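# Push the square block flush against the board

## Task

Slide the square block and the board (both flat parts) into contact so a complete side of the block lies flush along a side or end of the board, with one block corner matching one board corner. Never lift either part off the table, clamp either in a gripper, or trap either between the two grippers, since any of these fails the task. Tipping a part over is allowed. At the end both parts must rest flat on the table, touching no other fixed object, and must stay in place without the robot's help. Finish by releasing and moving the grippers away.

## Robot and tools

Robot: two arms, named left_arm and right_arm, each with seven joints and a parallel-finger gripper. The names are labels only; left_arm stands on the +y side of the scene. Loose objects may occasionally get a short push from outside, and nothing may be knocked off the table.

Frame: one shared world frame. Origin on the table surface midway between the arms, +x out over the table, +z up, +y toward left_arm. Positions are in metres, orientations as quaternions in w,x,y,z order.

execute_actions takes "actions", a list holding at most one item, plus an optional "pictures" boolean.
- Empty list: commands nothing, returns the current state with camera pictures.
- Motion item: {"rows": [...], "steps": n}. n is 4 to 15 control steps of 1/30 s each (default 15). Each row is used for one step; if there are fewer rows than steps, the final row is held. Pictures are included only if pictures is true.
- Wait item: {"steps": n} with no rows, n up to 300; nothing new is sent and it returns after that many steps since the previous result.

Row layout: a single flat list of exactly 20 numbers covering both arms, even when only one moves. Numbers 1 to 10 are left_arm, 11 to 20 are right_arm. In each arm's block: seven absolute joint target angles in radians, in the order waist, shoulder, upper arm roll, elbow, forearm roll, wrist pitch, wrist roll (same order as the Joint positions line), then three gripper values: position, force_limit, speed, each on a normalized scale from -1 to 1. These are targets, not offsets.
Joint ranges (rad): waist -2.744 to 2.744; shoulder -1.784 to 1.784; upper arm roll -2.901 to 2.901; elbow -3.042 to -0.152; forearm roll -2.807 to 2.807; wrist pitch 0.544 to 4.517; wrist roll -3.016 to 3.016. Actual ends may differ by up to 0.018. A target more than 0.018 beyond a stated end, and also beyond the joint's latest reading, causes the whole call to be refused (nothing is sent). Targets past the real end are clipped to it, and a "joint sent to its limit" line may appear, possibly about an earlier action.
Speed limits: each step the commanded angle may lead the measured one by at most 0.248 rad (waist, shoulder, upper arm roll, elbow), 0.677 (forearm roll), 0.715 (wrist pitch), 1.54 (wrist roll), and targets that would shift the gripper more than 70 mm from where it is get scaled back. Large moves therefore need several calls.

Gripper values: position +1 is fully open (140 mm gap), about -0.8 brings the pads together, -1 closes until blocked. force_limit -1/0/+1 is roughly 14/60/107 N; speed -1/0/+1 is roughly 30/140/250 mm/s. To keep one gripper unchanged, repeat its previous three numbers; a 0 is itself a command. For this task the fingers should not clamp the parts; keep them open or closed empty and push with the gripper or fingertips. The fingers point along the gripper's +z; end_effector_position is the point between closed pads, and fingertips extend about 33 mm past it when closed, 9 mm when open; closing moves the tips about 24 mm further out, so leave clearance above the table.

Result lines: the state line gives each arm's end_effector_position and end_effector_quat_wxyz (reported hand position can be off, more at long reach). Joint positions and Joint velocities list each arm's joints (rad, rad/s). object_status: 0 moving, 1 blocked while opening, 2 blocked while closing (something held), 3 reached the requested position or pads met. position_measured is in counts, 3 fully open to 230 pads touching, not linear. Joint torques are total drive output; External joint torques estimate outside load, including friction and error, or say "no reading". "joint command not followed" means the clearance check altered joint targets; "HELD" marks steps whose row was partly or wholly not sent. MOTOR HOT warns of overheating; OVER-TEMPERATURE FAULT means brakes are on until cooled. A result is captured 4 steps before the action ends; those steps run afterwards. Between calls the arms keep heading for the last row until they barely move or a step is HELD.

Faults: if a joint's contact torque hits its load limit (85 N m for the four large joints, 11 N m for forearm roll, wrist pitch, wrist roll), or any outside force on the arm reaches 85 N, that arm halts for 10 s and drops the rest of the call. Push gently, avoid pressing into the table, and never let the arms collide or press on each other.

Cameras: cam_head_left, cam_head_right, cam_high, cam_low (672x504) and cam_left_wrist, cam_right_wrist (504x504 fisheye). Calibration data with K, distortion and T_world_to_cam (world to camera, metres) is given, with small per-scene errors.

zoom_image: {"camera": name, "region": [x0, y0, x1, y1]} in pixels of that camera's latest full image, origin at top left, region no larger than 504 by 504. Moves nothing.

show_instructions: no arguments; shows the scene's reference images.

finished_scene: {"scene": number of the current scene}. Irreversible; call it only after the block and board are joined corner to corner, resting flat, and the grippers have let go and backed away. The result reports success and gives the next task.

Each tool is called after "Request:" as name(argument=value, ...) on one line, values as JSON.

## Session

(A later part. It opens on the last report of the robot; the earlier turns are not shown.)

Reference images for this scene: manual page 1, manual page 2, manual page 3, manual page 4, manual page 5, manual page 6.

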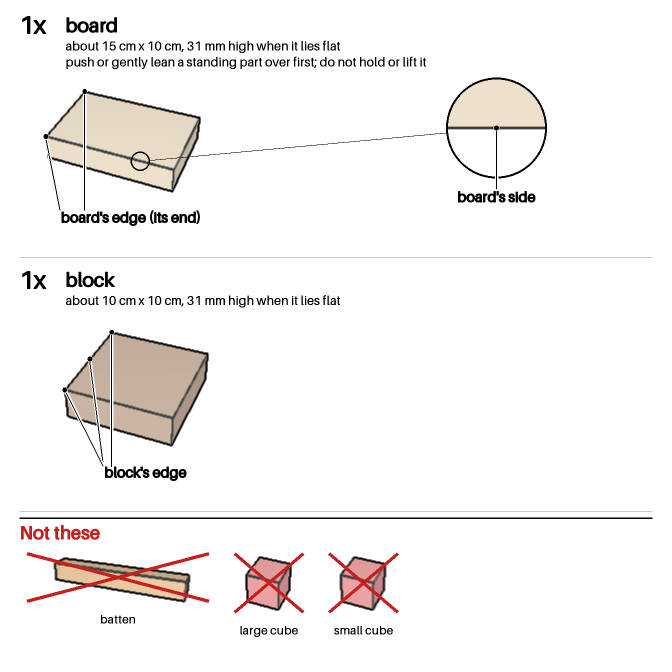

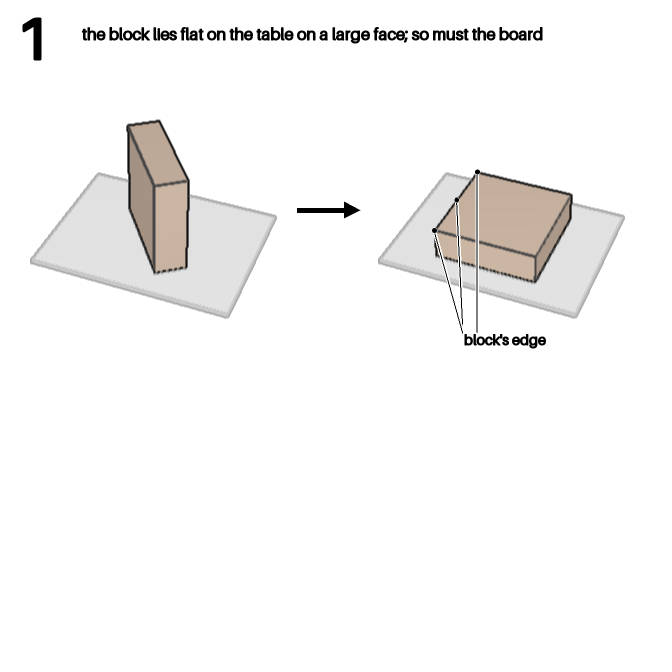

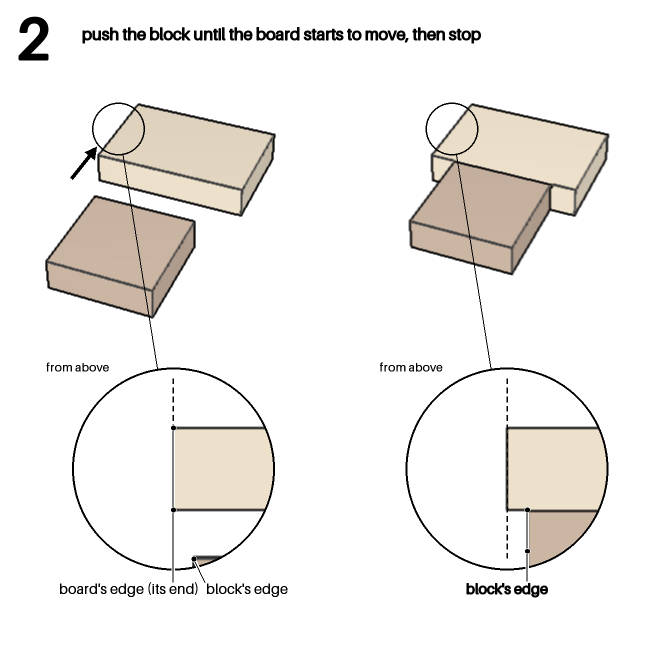

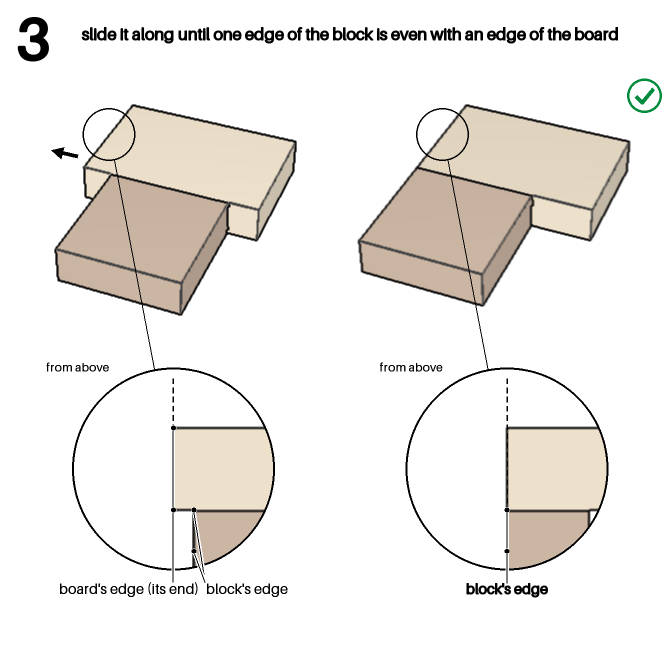

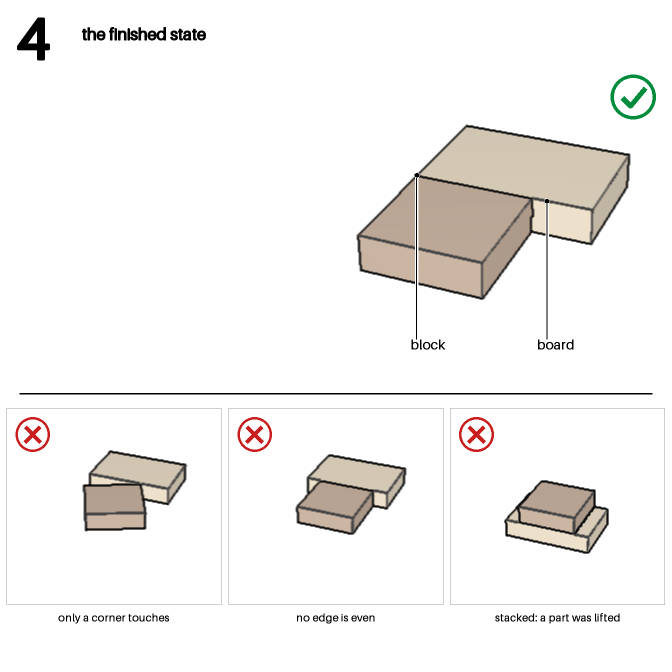

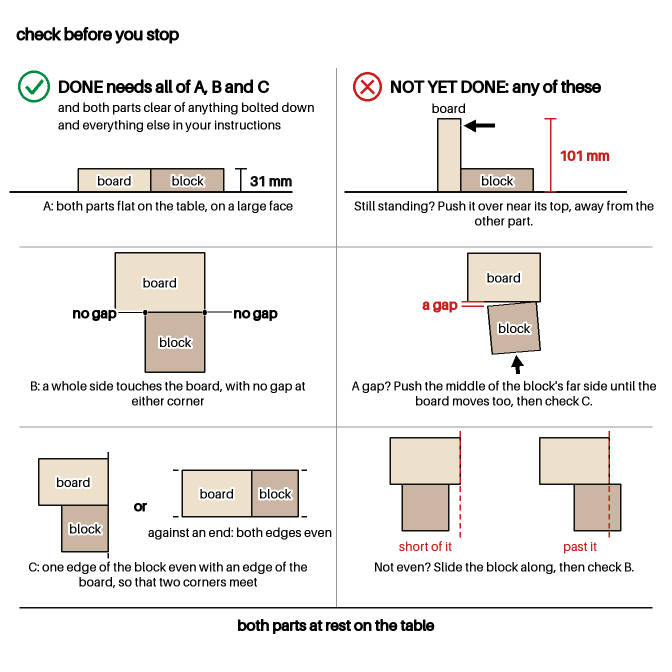

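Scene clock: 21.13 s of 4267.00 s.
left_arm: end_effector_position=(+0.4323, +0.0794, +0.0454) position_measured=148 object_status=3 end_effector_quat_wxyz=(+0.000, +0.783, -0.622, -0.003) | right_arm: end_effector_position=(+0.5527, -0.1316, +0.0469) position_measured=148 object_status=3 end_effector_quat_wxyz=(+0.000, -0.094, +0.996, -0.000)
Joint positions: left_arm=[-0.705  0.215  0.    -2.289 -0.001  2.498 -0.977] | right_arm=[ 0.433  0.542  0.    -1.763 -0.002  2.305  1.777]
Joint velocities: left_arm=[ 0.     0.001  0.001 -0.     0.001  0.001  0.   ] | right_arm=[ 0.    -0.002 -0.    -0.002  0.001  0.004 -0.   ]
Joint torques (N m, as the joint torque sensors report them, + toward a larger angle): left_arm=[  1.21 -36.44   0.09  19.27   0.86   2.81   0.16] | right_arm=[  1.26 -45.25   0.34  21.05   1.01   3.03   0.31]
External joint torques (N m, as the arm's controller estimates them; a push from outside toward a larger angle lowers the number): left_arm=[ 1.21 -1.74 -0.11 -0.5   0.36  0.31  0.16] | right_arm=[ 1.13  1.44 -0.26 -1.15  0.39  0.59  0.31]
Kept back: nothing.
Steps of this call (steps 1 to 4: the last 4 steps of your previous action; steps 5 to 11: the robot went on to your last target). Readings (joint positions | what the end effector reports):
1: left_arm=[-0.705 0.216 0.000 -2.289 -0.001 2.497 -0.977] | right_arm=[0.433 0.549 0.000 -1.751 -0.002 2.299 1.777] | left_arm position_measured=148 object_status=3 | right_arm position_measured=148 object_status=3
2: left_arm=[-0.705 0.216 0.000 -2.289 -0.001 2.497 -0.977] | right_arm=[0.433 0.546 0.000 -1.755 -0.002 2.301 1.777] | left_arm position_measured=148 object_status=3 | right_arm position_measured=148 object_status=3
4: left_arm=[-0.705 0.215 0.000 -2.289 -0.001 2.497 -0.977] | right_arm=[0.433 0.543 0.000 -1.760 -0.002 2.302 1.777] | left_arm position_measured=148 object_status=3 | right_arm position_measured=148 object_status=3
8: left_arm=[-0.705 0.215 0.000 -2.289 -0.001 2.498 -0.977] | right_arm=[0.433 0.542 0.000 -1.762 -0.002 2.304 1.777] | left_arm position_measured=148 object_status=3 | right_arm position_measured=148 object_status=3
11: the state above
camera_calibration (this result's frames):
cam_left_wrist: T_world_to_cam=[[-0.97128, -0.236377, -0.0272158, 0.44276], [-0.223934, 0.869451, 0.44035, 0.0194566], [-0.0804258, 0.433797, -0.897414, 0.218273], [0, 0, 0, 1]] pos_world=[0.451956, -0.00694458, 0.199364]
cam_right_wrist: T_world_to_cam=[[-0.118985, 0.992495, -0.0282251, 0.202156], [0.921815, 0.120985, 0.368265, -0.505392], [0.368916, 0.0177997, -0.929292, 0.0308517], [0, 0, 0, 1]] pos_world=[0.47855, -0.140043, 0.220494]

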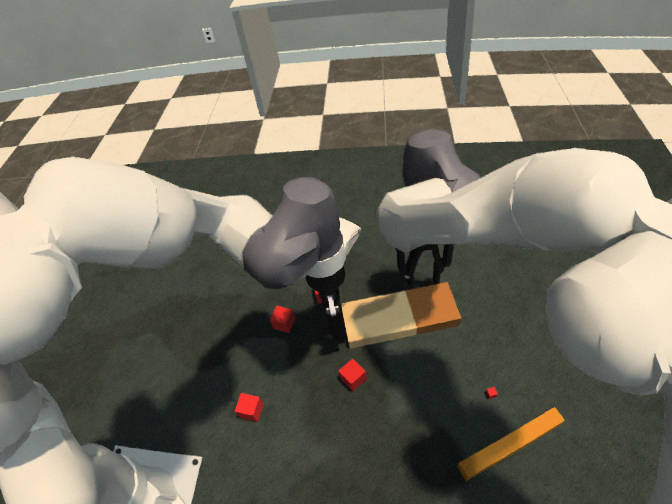

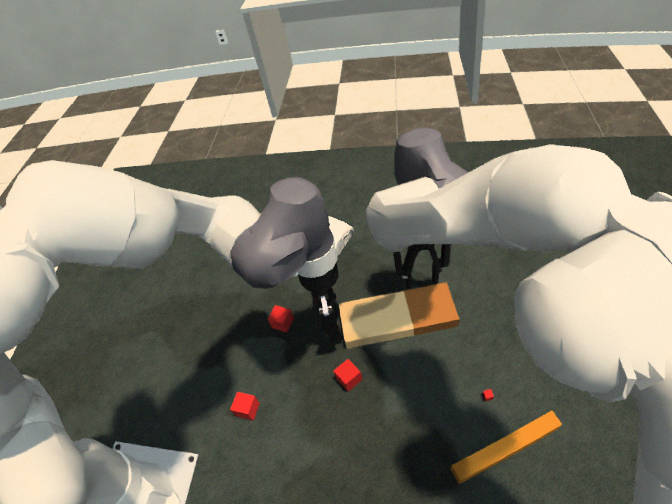

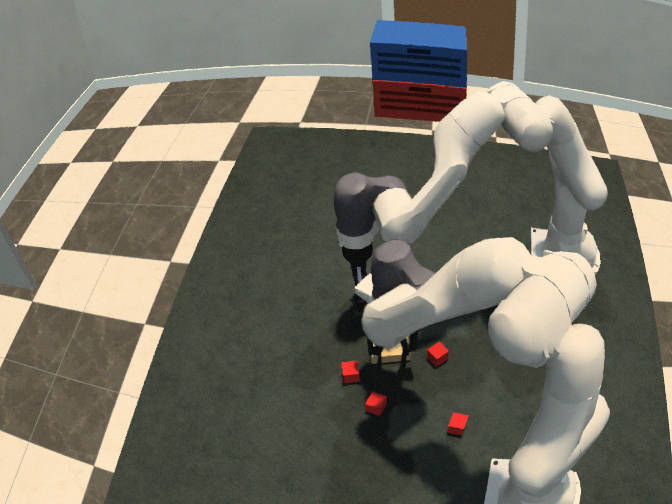

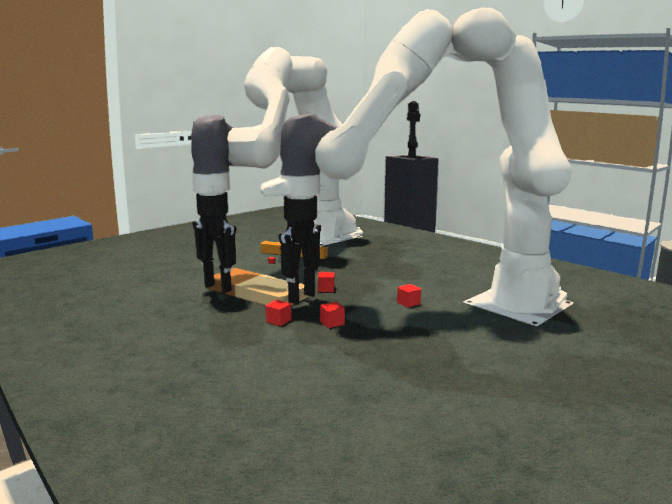

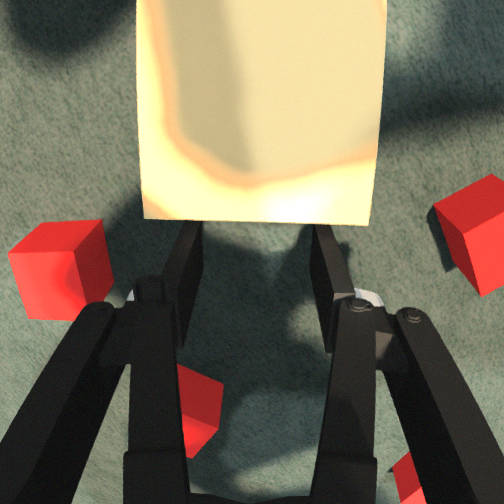

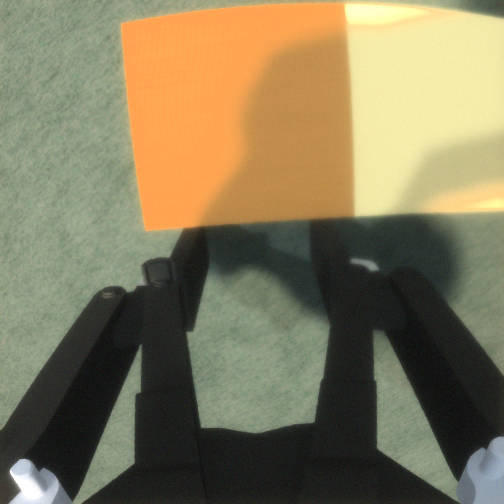

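Request:
execute_actions(actions=[{"rows": [
[-0.701,0.208,0,-2.298,0,2.495,-0.975,-0.15,0,0, 0.432,0.546,0,-1.754,0,2.305,1.78,-0.15,0,0],
[-0.697,0.2,0,-2.306,0,2.48,-0.975,-0.15,0,0, 0.431,0.551,0,-1.743,0,2.305,1.78,-0.15,0,0],
[-0.692,0.188,0,-2.312,0,2.46,-0.975,-0.15,0,0, 0.43,0.556,0,-1.73,0,2.303,1.78,-0.15,0,0],
[-0.687,0.172,0,-2.316,0,2.435,-0.975,-0.15,0,0, 0.429,0.558,0,-1.717,0,2.3,1.78,-0.15,0,0],
[-0.681,0.153,0,-2.318,0,2.41,-0.975,-0.15,0,0, 0.428,0.556,0,-1.707,0,2.29,1.78,-0.15,0,0],
[-0.674,0.131,0,-2.318,0,2.385,-0.975,-0.15,0,0, 0.427,0.549,0,-1.701,0,2.275,1.78,-0.15,0,0],
[-0.666,0.107,0,-2.317,0,2.36,-0.975,-0.15,0,0, 0.426,0.537,0,-1.7,0,2.255,1.78,-0.15,0,0],
[-0.656,0.082,0,-2.315,0,2.335,-0.975,-0.15,0,0, 0.424,0.52,0,-1.7,0,2.235,1.78,-0.15,0,0],
[-0.643,0.057,0,-2.313,0,2.31,-0.975,-0.15,0,0, 0.42,0.499,0,-1.7,0,2.215,1.78,-0.15,0,0],
[-0.627,0.032,0,-2.311,0,2.285,-0.975,-0.15,0,0, 0.413,0.475,0,-1.704,0,2.195,1.78,-0.15,0,0],
[-0.608,0.007,0,-2.309,0,2.26,-0.975,-0.15,0,0, 0.403,0.448,0,-1.712,0,2.175,1.78,-0.15,0,0],
[-0.586,-0.017,0,-2.307,0,2.24,-0.975,-0.15,0,0, 0.39,0.42,0,-1.724,0,2.155,1.78,-0.15,0,0],
[-0.561,-0.039,0,-2.305,0,2.22,-0.975,-0.15,0,0, 0.373,0.39,0,-1.739,0,2.14,1.78,-0.15,0,0],
[-0.533,-0.058,0,-2.303,0,2.21,-0.975,-0.15,0,0, 0.352,0.36,0,-1.757,0,2.125,1.78,-0.15,0,0],
[-0.503,-0.074,0,-2.301,0,2.2,-0.975,-0.15,0,0, 0.328,0.33,0,-1.778,0,2.11,1.78,-0.15,0,0]
], "steps": 15}])

Request:
execute_actions(actions=[{"rows": [
[-0.471,-0.086,0,-2.3,0,2.2,-0.975,-0.15,0,0, 0.301,0.3,0,-1.8,0,2.1,1.78,-0.15,0,0],
[-0.438,-0.094,0,-2.3,0,2.2,-0.975,-0.15,0,0, 0.272,0.271,0,-1.829,0,2.1,1.78,-0.15,0,0],
[-0.405,-0.1,0,-2.3,0,2.2,-0.975,-0.15,0,0, 0.242,0.242,0,-1.858,0,2.1,1.78,-0.15,0,0],
[-0.372,-0.1,0,-2.3,0,2.2,-0.975,-0.15,0,0, 0.212,0.213,0,-1.887,0,2.1,1.78,-0.15,0,0],
[-0.339,-0.1,0,-2.3,0,2.2,-0.975,-0.15,0,0, 0.182,0.185,0,-1.915,0,2.1,1.78,-0.15,0,0],
[-0.306,-0.1,0,-2.3,0,2.2,-0.975,-0.15,0,0, 0.152,0.158,0,-1.942,0,2.1,1.78,-0.15,0,0],
[-0.273,-0.1,0,-2.3,0,2.2,-0.975,-0.15,0,0, 0.122,0.133,0,-1.967,0,2.1,1.78,-0.15,0,0],
[-0.241,-0.1,0,-2.3,0,2.2,-0.975,-0.15,0,0, 0.092,0.11,0,-1.99,0,2.1,1.78,-0.15,0,0],
[-0.211,-0.1,0,-2.3,0,2.2,-0.975,-0.15,0,0, 0.062,0.09,0,-2.01,0,2.1,1.78,-0.15,0,0],
[-0.184,-0.1,0,-2.3,0,2.2,-0.975,-0.15,0,0, 0.034,0.074,0,-2.026,0,2.1,1.78,-0.15,0,0],
[-0.16,-0.1,0,-2.3,0,2.2,-0.975,-0.15,0,0, 0.009,0.062,0,-2.038,0,2.1,1.78,-0.15,0,0],
[-0.139,-0.1,0,-2.3,0,2.2,-0.975,-0.15,0,0, -0.012,0.054,0,-2.046,0,2.1,1.78,-0.15,0,0],
[-0.122,-0.1,0,-2.3,0,2.2,-0.975,-0.15,0,0, -0.029,0.05,0,-2.05,0,2.1,1.78,-0.15,0,0],
[-0.109,-0.1,0,-2.3,0,2.2,-0.975,-0.15,0,0, -0.042,0.05,0,-2.05,0,2.1,1.78,-0.15,0,0],
[-0.1,-0.1,0,-2.3,0,2.2,-0.975,-0.15,0,0, -0.05,0.05,0,-2.05,0,2.1,1.78,-0.15,0,0]
], "steps": 15}])

Request:
execute_actions(actions=[{"steps": 12}], pictures=true)

Request:
zoom_image(camera="cam_head_left", region=[385, 275, 445, 345])

Request:
zoom_image(camera="cam_low", region=[195, 255, 315, 320])

Scene clock: 22.77 s of 4267.00 s.
left_arm: end_effector_position=(+0.4380, +0.1162, +0.1018) position_measured=148 object_status=3 end_effector_quat_wxyz=(-0.000, +0.801, -0.598, -0.011) | right_arm: end_effector_position=(+0.5700, -0.1327, +0.0894) position_measured=148 object_status=3 end_effector_quat_wxyz=(+0.013, -0.089, +0.996, +0.004)
Joint positions: left_arm=[-0.642  0.065 -0.002 -2.315 -0.001  2.359 -0.977] | right_arm=[ 0.421  0.502  0.001 -1.713 -0.002  2.243  1.777]
Joint velocities: left_arm=[ 0.399 -0.751  0.007  0.058 -0.    -0.582  0.   ] | right_arm=[-0.136 -0.591  0.007 -0.023  0.    -0.414 -0.001]
Joint torques (N m, as the joint torque sensors report them, + toward a larger angle): left_arm=[  1.63 -30.32   1.35  23.48   0.94   1.96   0.15] | right_arm=[ -3.03 -46.87   0.17  25.66   1.01   2.62   0.16]
External joint torques (N m, as the arm's controller estimates them; a push from outside toward a larger angle lowers the number): left_arm=[ 1.46 -2.25 -0.28  2.62  0.41 -0.67  0.15] | right_arm=[-0.61  2.81  1.71 -0.28  0.32 -0.6   0.17]
Steps of this call (steps 1 to 30: the robot went on to your last target; steps 31 to 38: nothing new was sent; steps 39 to 49: the first 11 steps of this action). Readings (joint positions | what the end effector reports):
39: left_arm=[-0.705 0.214 0.000 -2.291 -0.001 2.498 -0.977] | right_arm=[0.433 0.542 0.000 -1.762 -0.002 2.305 1.777] | left_arm position_measured=148 object_status=3 | right_arm position_measured=148 object_status=3
40: left_arm=[-0.704 0.211 -0.000 -2.295 -0.001 2.496 -0.977] | right_arm=[0.433 0.545 0.000 -1.757 -0.002 2.305 1.777] | left_arm position_measured=148 object_status=3 | right_arm position_measured=148 object_status=3
42: left_arm=[-0.698 0.198 -0.001 -2.305 -0.001 2.481 -0.977] | right_arm=[0.433 0.552 0.000 -1.741 -0.002 2.305 1.777] | left_arm position_measured=148 object_status=3 | right_arm position_measured=148 object_status=3
46: left_arm=[-0.675 0.137 -0.001 -2.317 -0.001 2.419 -0.977] | right_arm=[0.429 0.546 0.000 -1.714 -0.002 2.282 1.777] | left_arm position_measured=148 object_status=3 | right_arm position_measured=148 object_status=3
49: the state above

Scene clock: 23.27 s of 4267.00 s.
left_arm: end_effector_position=(+0.5314, +0.3097, +0.1800) position_measured=148 object_status=3 end_effector_quat_wxyz=(-0.001, +0.910, -0.415, +0.008) | right_arm: end_effector_position=(+0.5233, -0.3692, +0.2021) position_measured=148 object_status=3 end_effector_quat_wxyz=(+0.011, +0.088, +0.996, +0.001)
Joint positions: left_arm=[-0.218 -0.1    0.001 -2.297 -0.001  2.213 -0.977] | right_arm=[ 0.069  0.1   -0.001 -1.994 -0.002  2.116  1.777]
Joint velocities: left_arm=[ 0.8   -0.     0.059 -0.002 -0.    -0.061  0.   ] | right_arm=[-0.858 -0.54  -0.097 -0.525  0.001 -0.085  0.001]
Joint torques (N m, as the joint torque sensors report them, + toward a larger angle): left_arm=[ -3.25 -28.06  -4.69  22.64   1.01   1.99   0.19] | right_arm=[  5.78 -30.69   5.6   22.7    0.99   2.23   0.11]
External joint torques (N m, as the arm's controller estimates them; a push from outside toward a larger angle lowers the number): left_arm=[ 1.81 -0.23  0.12 -0.28  0.36 -0.52  0.18] | right_arm=[-0.4  -0.07 -0.16 -1.81  0.19 -0.62  0.11]
Steps of this call (steps 1 to 4: the last 4 steps of your previous action; steps 5 to 15: the first 11 steps of this action). Readings (joint positions | what the end effector reports):
5: left_arm=[-0.534 -0.051 -0.004 -2.303 -0.001 2.269 -0.977] | right_arm=[0.357 0.362 0.007 -1.760 -0.002 2.170 1.777] | left_arm position_measured=148 object_status=3 | right_arm position_measured=148 object_status=3
6: left_arm=[-0.505 -0.068 -0.004 -2.300 -0.001 2.258 -0.977] | right_arm=[0.334 0.331 0.008 -1.778 -0.002 2.160 1.777] | left_arm position_measured=148 object_status=3 | right_arm position_measured=148 object_status=3
8: left_arm=[-0.442 -0.090 -0.003 -2.298 -0.001 2.241 -0.977] | right_arm=[0.283 0.273 0.006 -1.821 -0.002 2.144 1.777] | left_arm position_measured=148 object_status=3 | right_arm position_measured=148 object_status=3
12: left_arm=[-0.310 -0.100 -0.000 -2.297 -0.001 2.221 -0.977] | right_arm=[0.165 0.168 0.002 -1.924 -0.002 2.125 1.777] | left_arm position_measured=148 object_status=3 | right_arm position_measured=148 object_status=3
15: the state above

Scene clock: 23.67 s of 4267.00 s.
left_arm: end_effector_position=(+0.5401, +0.3684, +0.1789) position_measured=148 object_status=3 end_effector_quat_wxyz=(-0.000, +0.933, -0.360, +0.003) | right_arm: end_effector_position=(+0.5006, -0.4385, +0.2043) position_measured=148 object_status=3 end_effector_quat_wxyz=(+0.003, +0.149, +0.989, -0.001)
Joint positions: left_arm=[-0.101 -0.1    0.003 -2.298 -0.001  2.204 -0.977] | right_arm=[-0.051  0.051 -0.003 -2.047 -0.002  2.105  1.777]
Joint velocities: left_arm=[-0.     0.    -0.018 -0.    -0.    -0.006  0.   ] | right_arm=[ 0.003  0.     0.032 -0.006 -0.002 -0.006  0.002]
Joint torques (N m, as the joint torque sensors report them, + toward a larger angle): left_arm=[  1.18 -28.04  -1.28  22.91   0.98   1.99   0.18] | right_arm=[  1.43 -33.14   2.29  23.06   1.01   1.9    0.08]
External joint torques (N m, as the arm's controller estimates them; a push from outside toward a larger angle lowers the number): left_arm=[ 0.97 -0.58 -1.44 -0.23  0.29 -0.56  0.18] | right_arm=[ 1.96  0.23  2.77 -0.73  0.3  -0.55  0.08]
Kept back: nothing.
Steps of this call (steps 1 to 4: the last 4 steps of your previous action; steps 5 to 12: the robot went on to your last target). Readings (joint positions | what the end effector reports):
1: left_arm=[-0.191 -0.100 0.002 -2.298 -0.001 2.212 -0.977] | right_arm=[0.041 0.084 -0.003 -2.010 -0.002 2.114 1.777] | left_arm position_measured=148 object_status=3 | right_arm position_measured=148 object_status=3
2: left_arm=[-0.167 -0.100 0.003 -2.298 -0.001 2.210 -0.977] | right_arm=[0.015 0.071 -0.005 -2.022 -0.002 2.112 1.777] | left_arm position_measured=148 object_status=3 | right_arm position_measured=148 object_status=3
4: left_arm=[-0.130 -0.100 0.004 -2.298 -0.001 2.208 -0.977] | right_arm=[-0.024 0.057 -0.008 -2.035 -0.002 2.109 1.777] | left_arm position_measured=148 object_status=3 | right_arm position_measured=148 object_status=3
8: left_arm=[-0.102 -0.100 0.005 -2.298 -0.001 2.205 -0.977] | right_arm=[-0.051 0.051 -0.009 -2.045 -0.002 2.106 1.777] | left_arm position_measured=148 object_status=3 | right_arm position_measured=148 object_status=3
12: the state above
camera_calibration (this result's frames):
cam_left_wrist: T_world_to_cam=[[-0.662873, -0.74798, -0.0335263, 0.642456], [-0.684882, 0.587644, 0.430827, 0.0880945], [-0.302549, 0.308545, -0.901812, 0.388305], [0, 0, 0, 1]] pos_world=[0.603682, 0.308966, 0.333763]
cam_right_wrist: T_world_to_cam=[[0.360641, 0.932309, -0.0271681, 0.23836], [0.86872, -0.325155, 0.373631, -0.64832], [0.339506, -0.158348, -0.927179, 0.138784], [0, 0, 0, 1]] pos_world=[0.430128, -0.411054, 0.377386]

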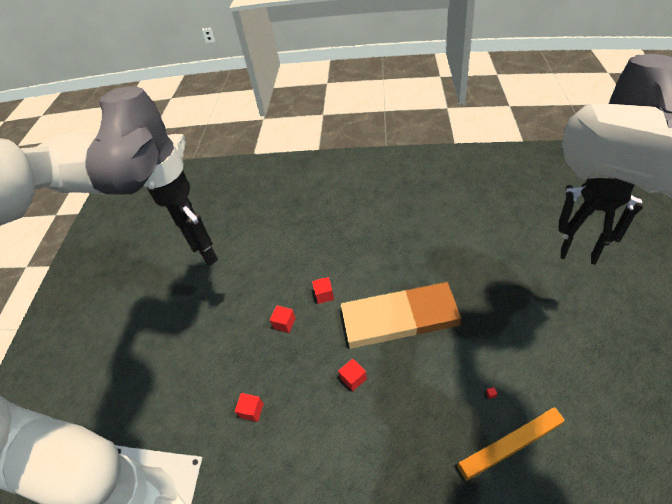

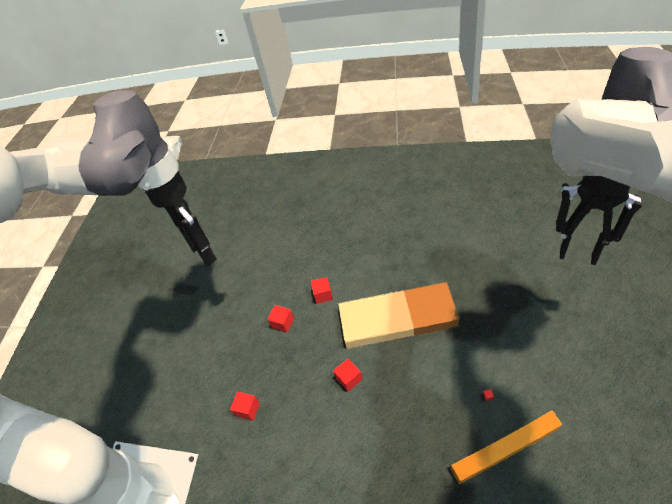

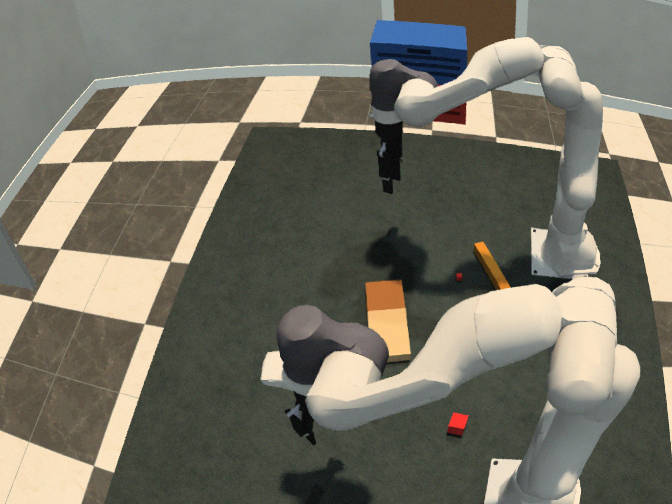

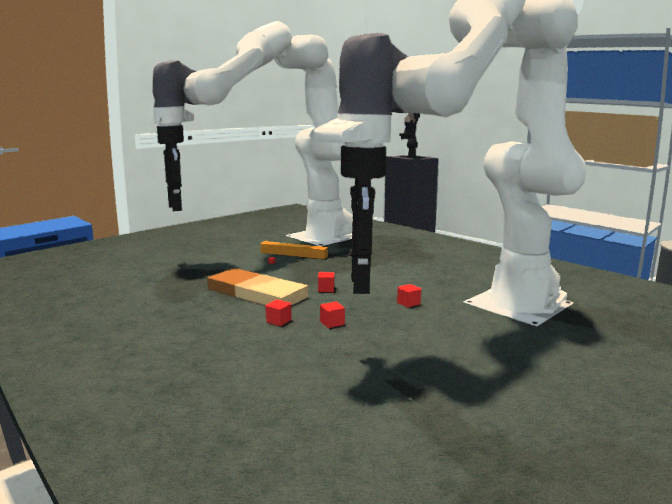

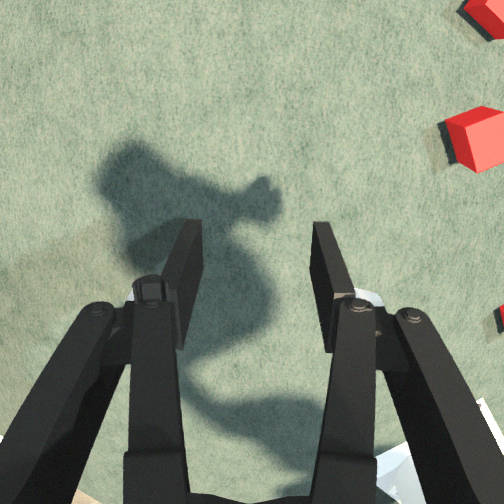

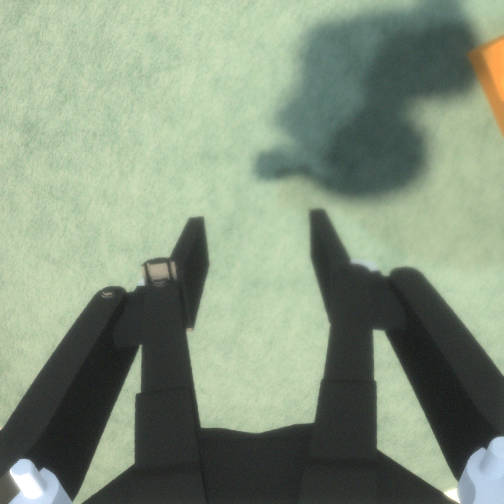

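Region (385, 275, 445, 345) of cam_head_left's 672x504 image, scaled by 7.200, with more detail than that image has; it fills the left 432 columns of this view, and the rest is white.

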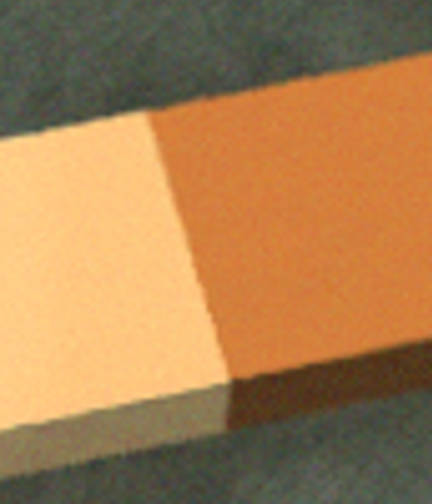

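Region (195, 255, 315, 320) of cam_low's 672x504 image, scaled by 4.200, with more detail than that image has; it fills the top 273 rows of this view, and the rest is white.

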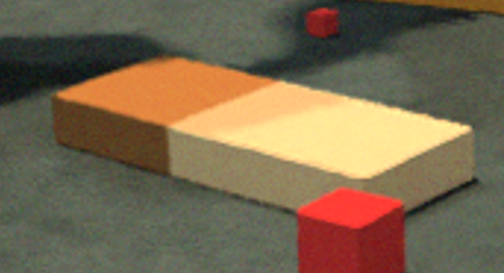

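Request:
finished_scene(scene=2)

The scene is finished: the task was done.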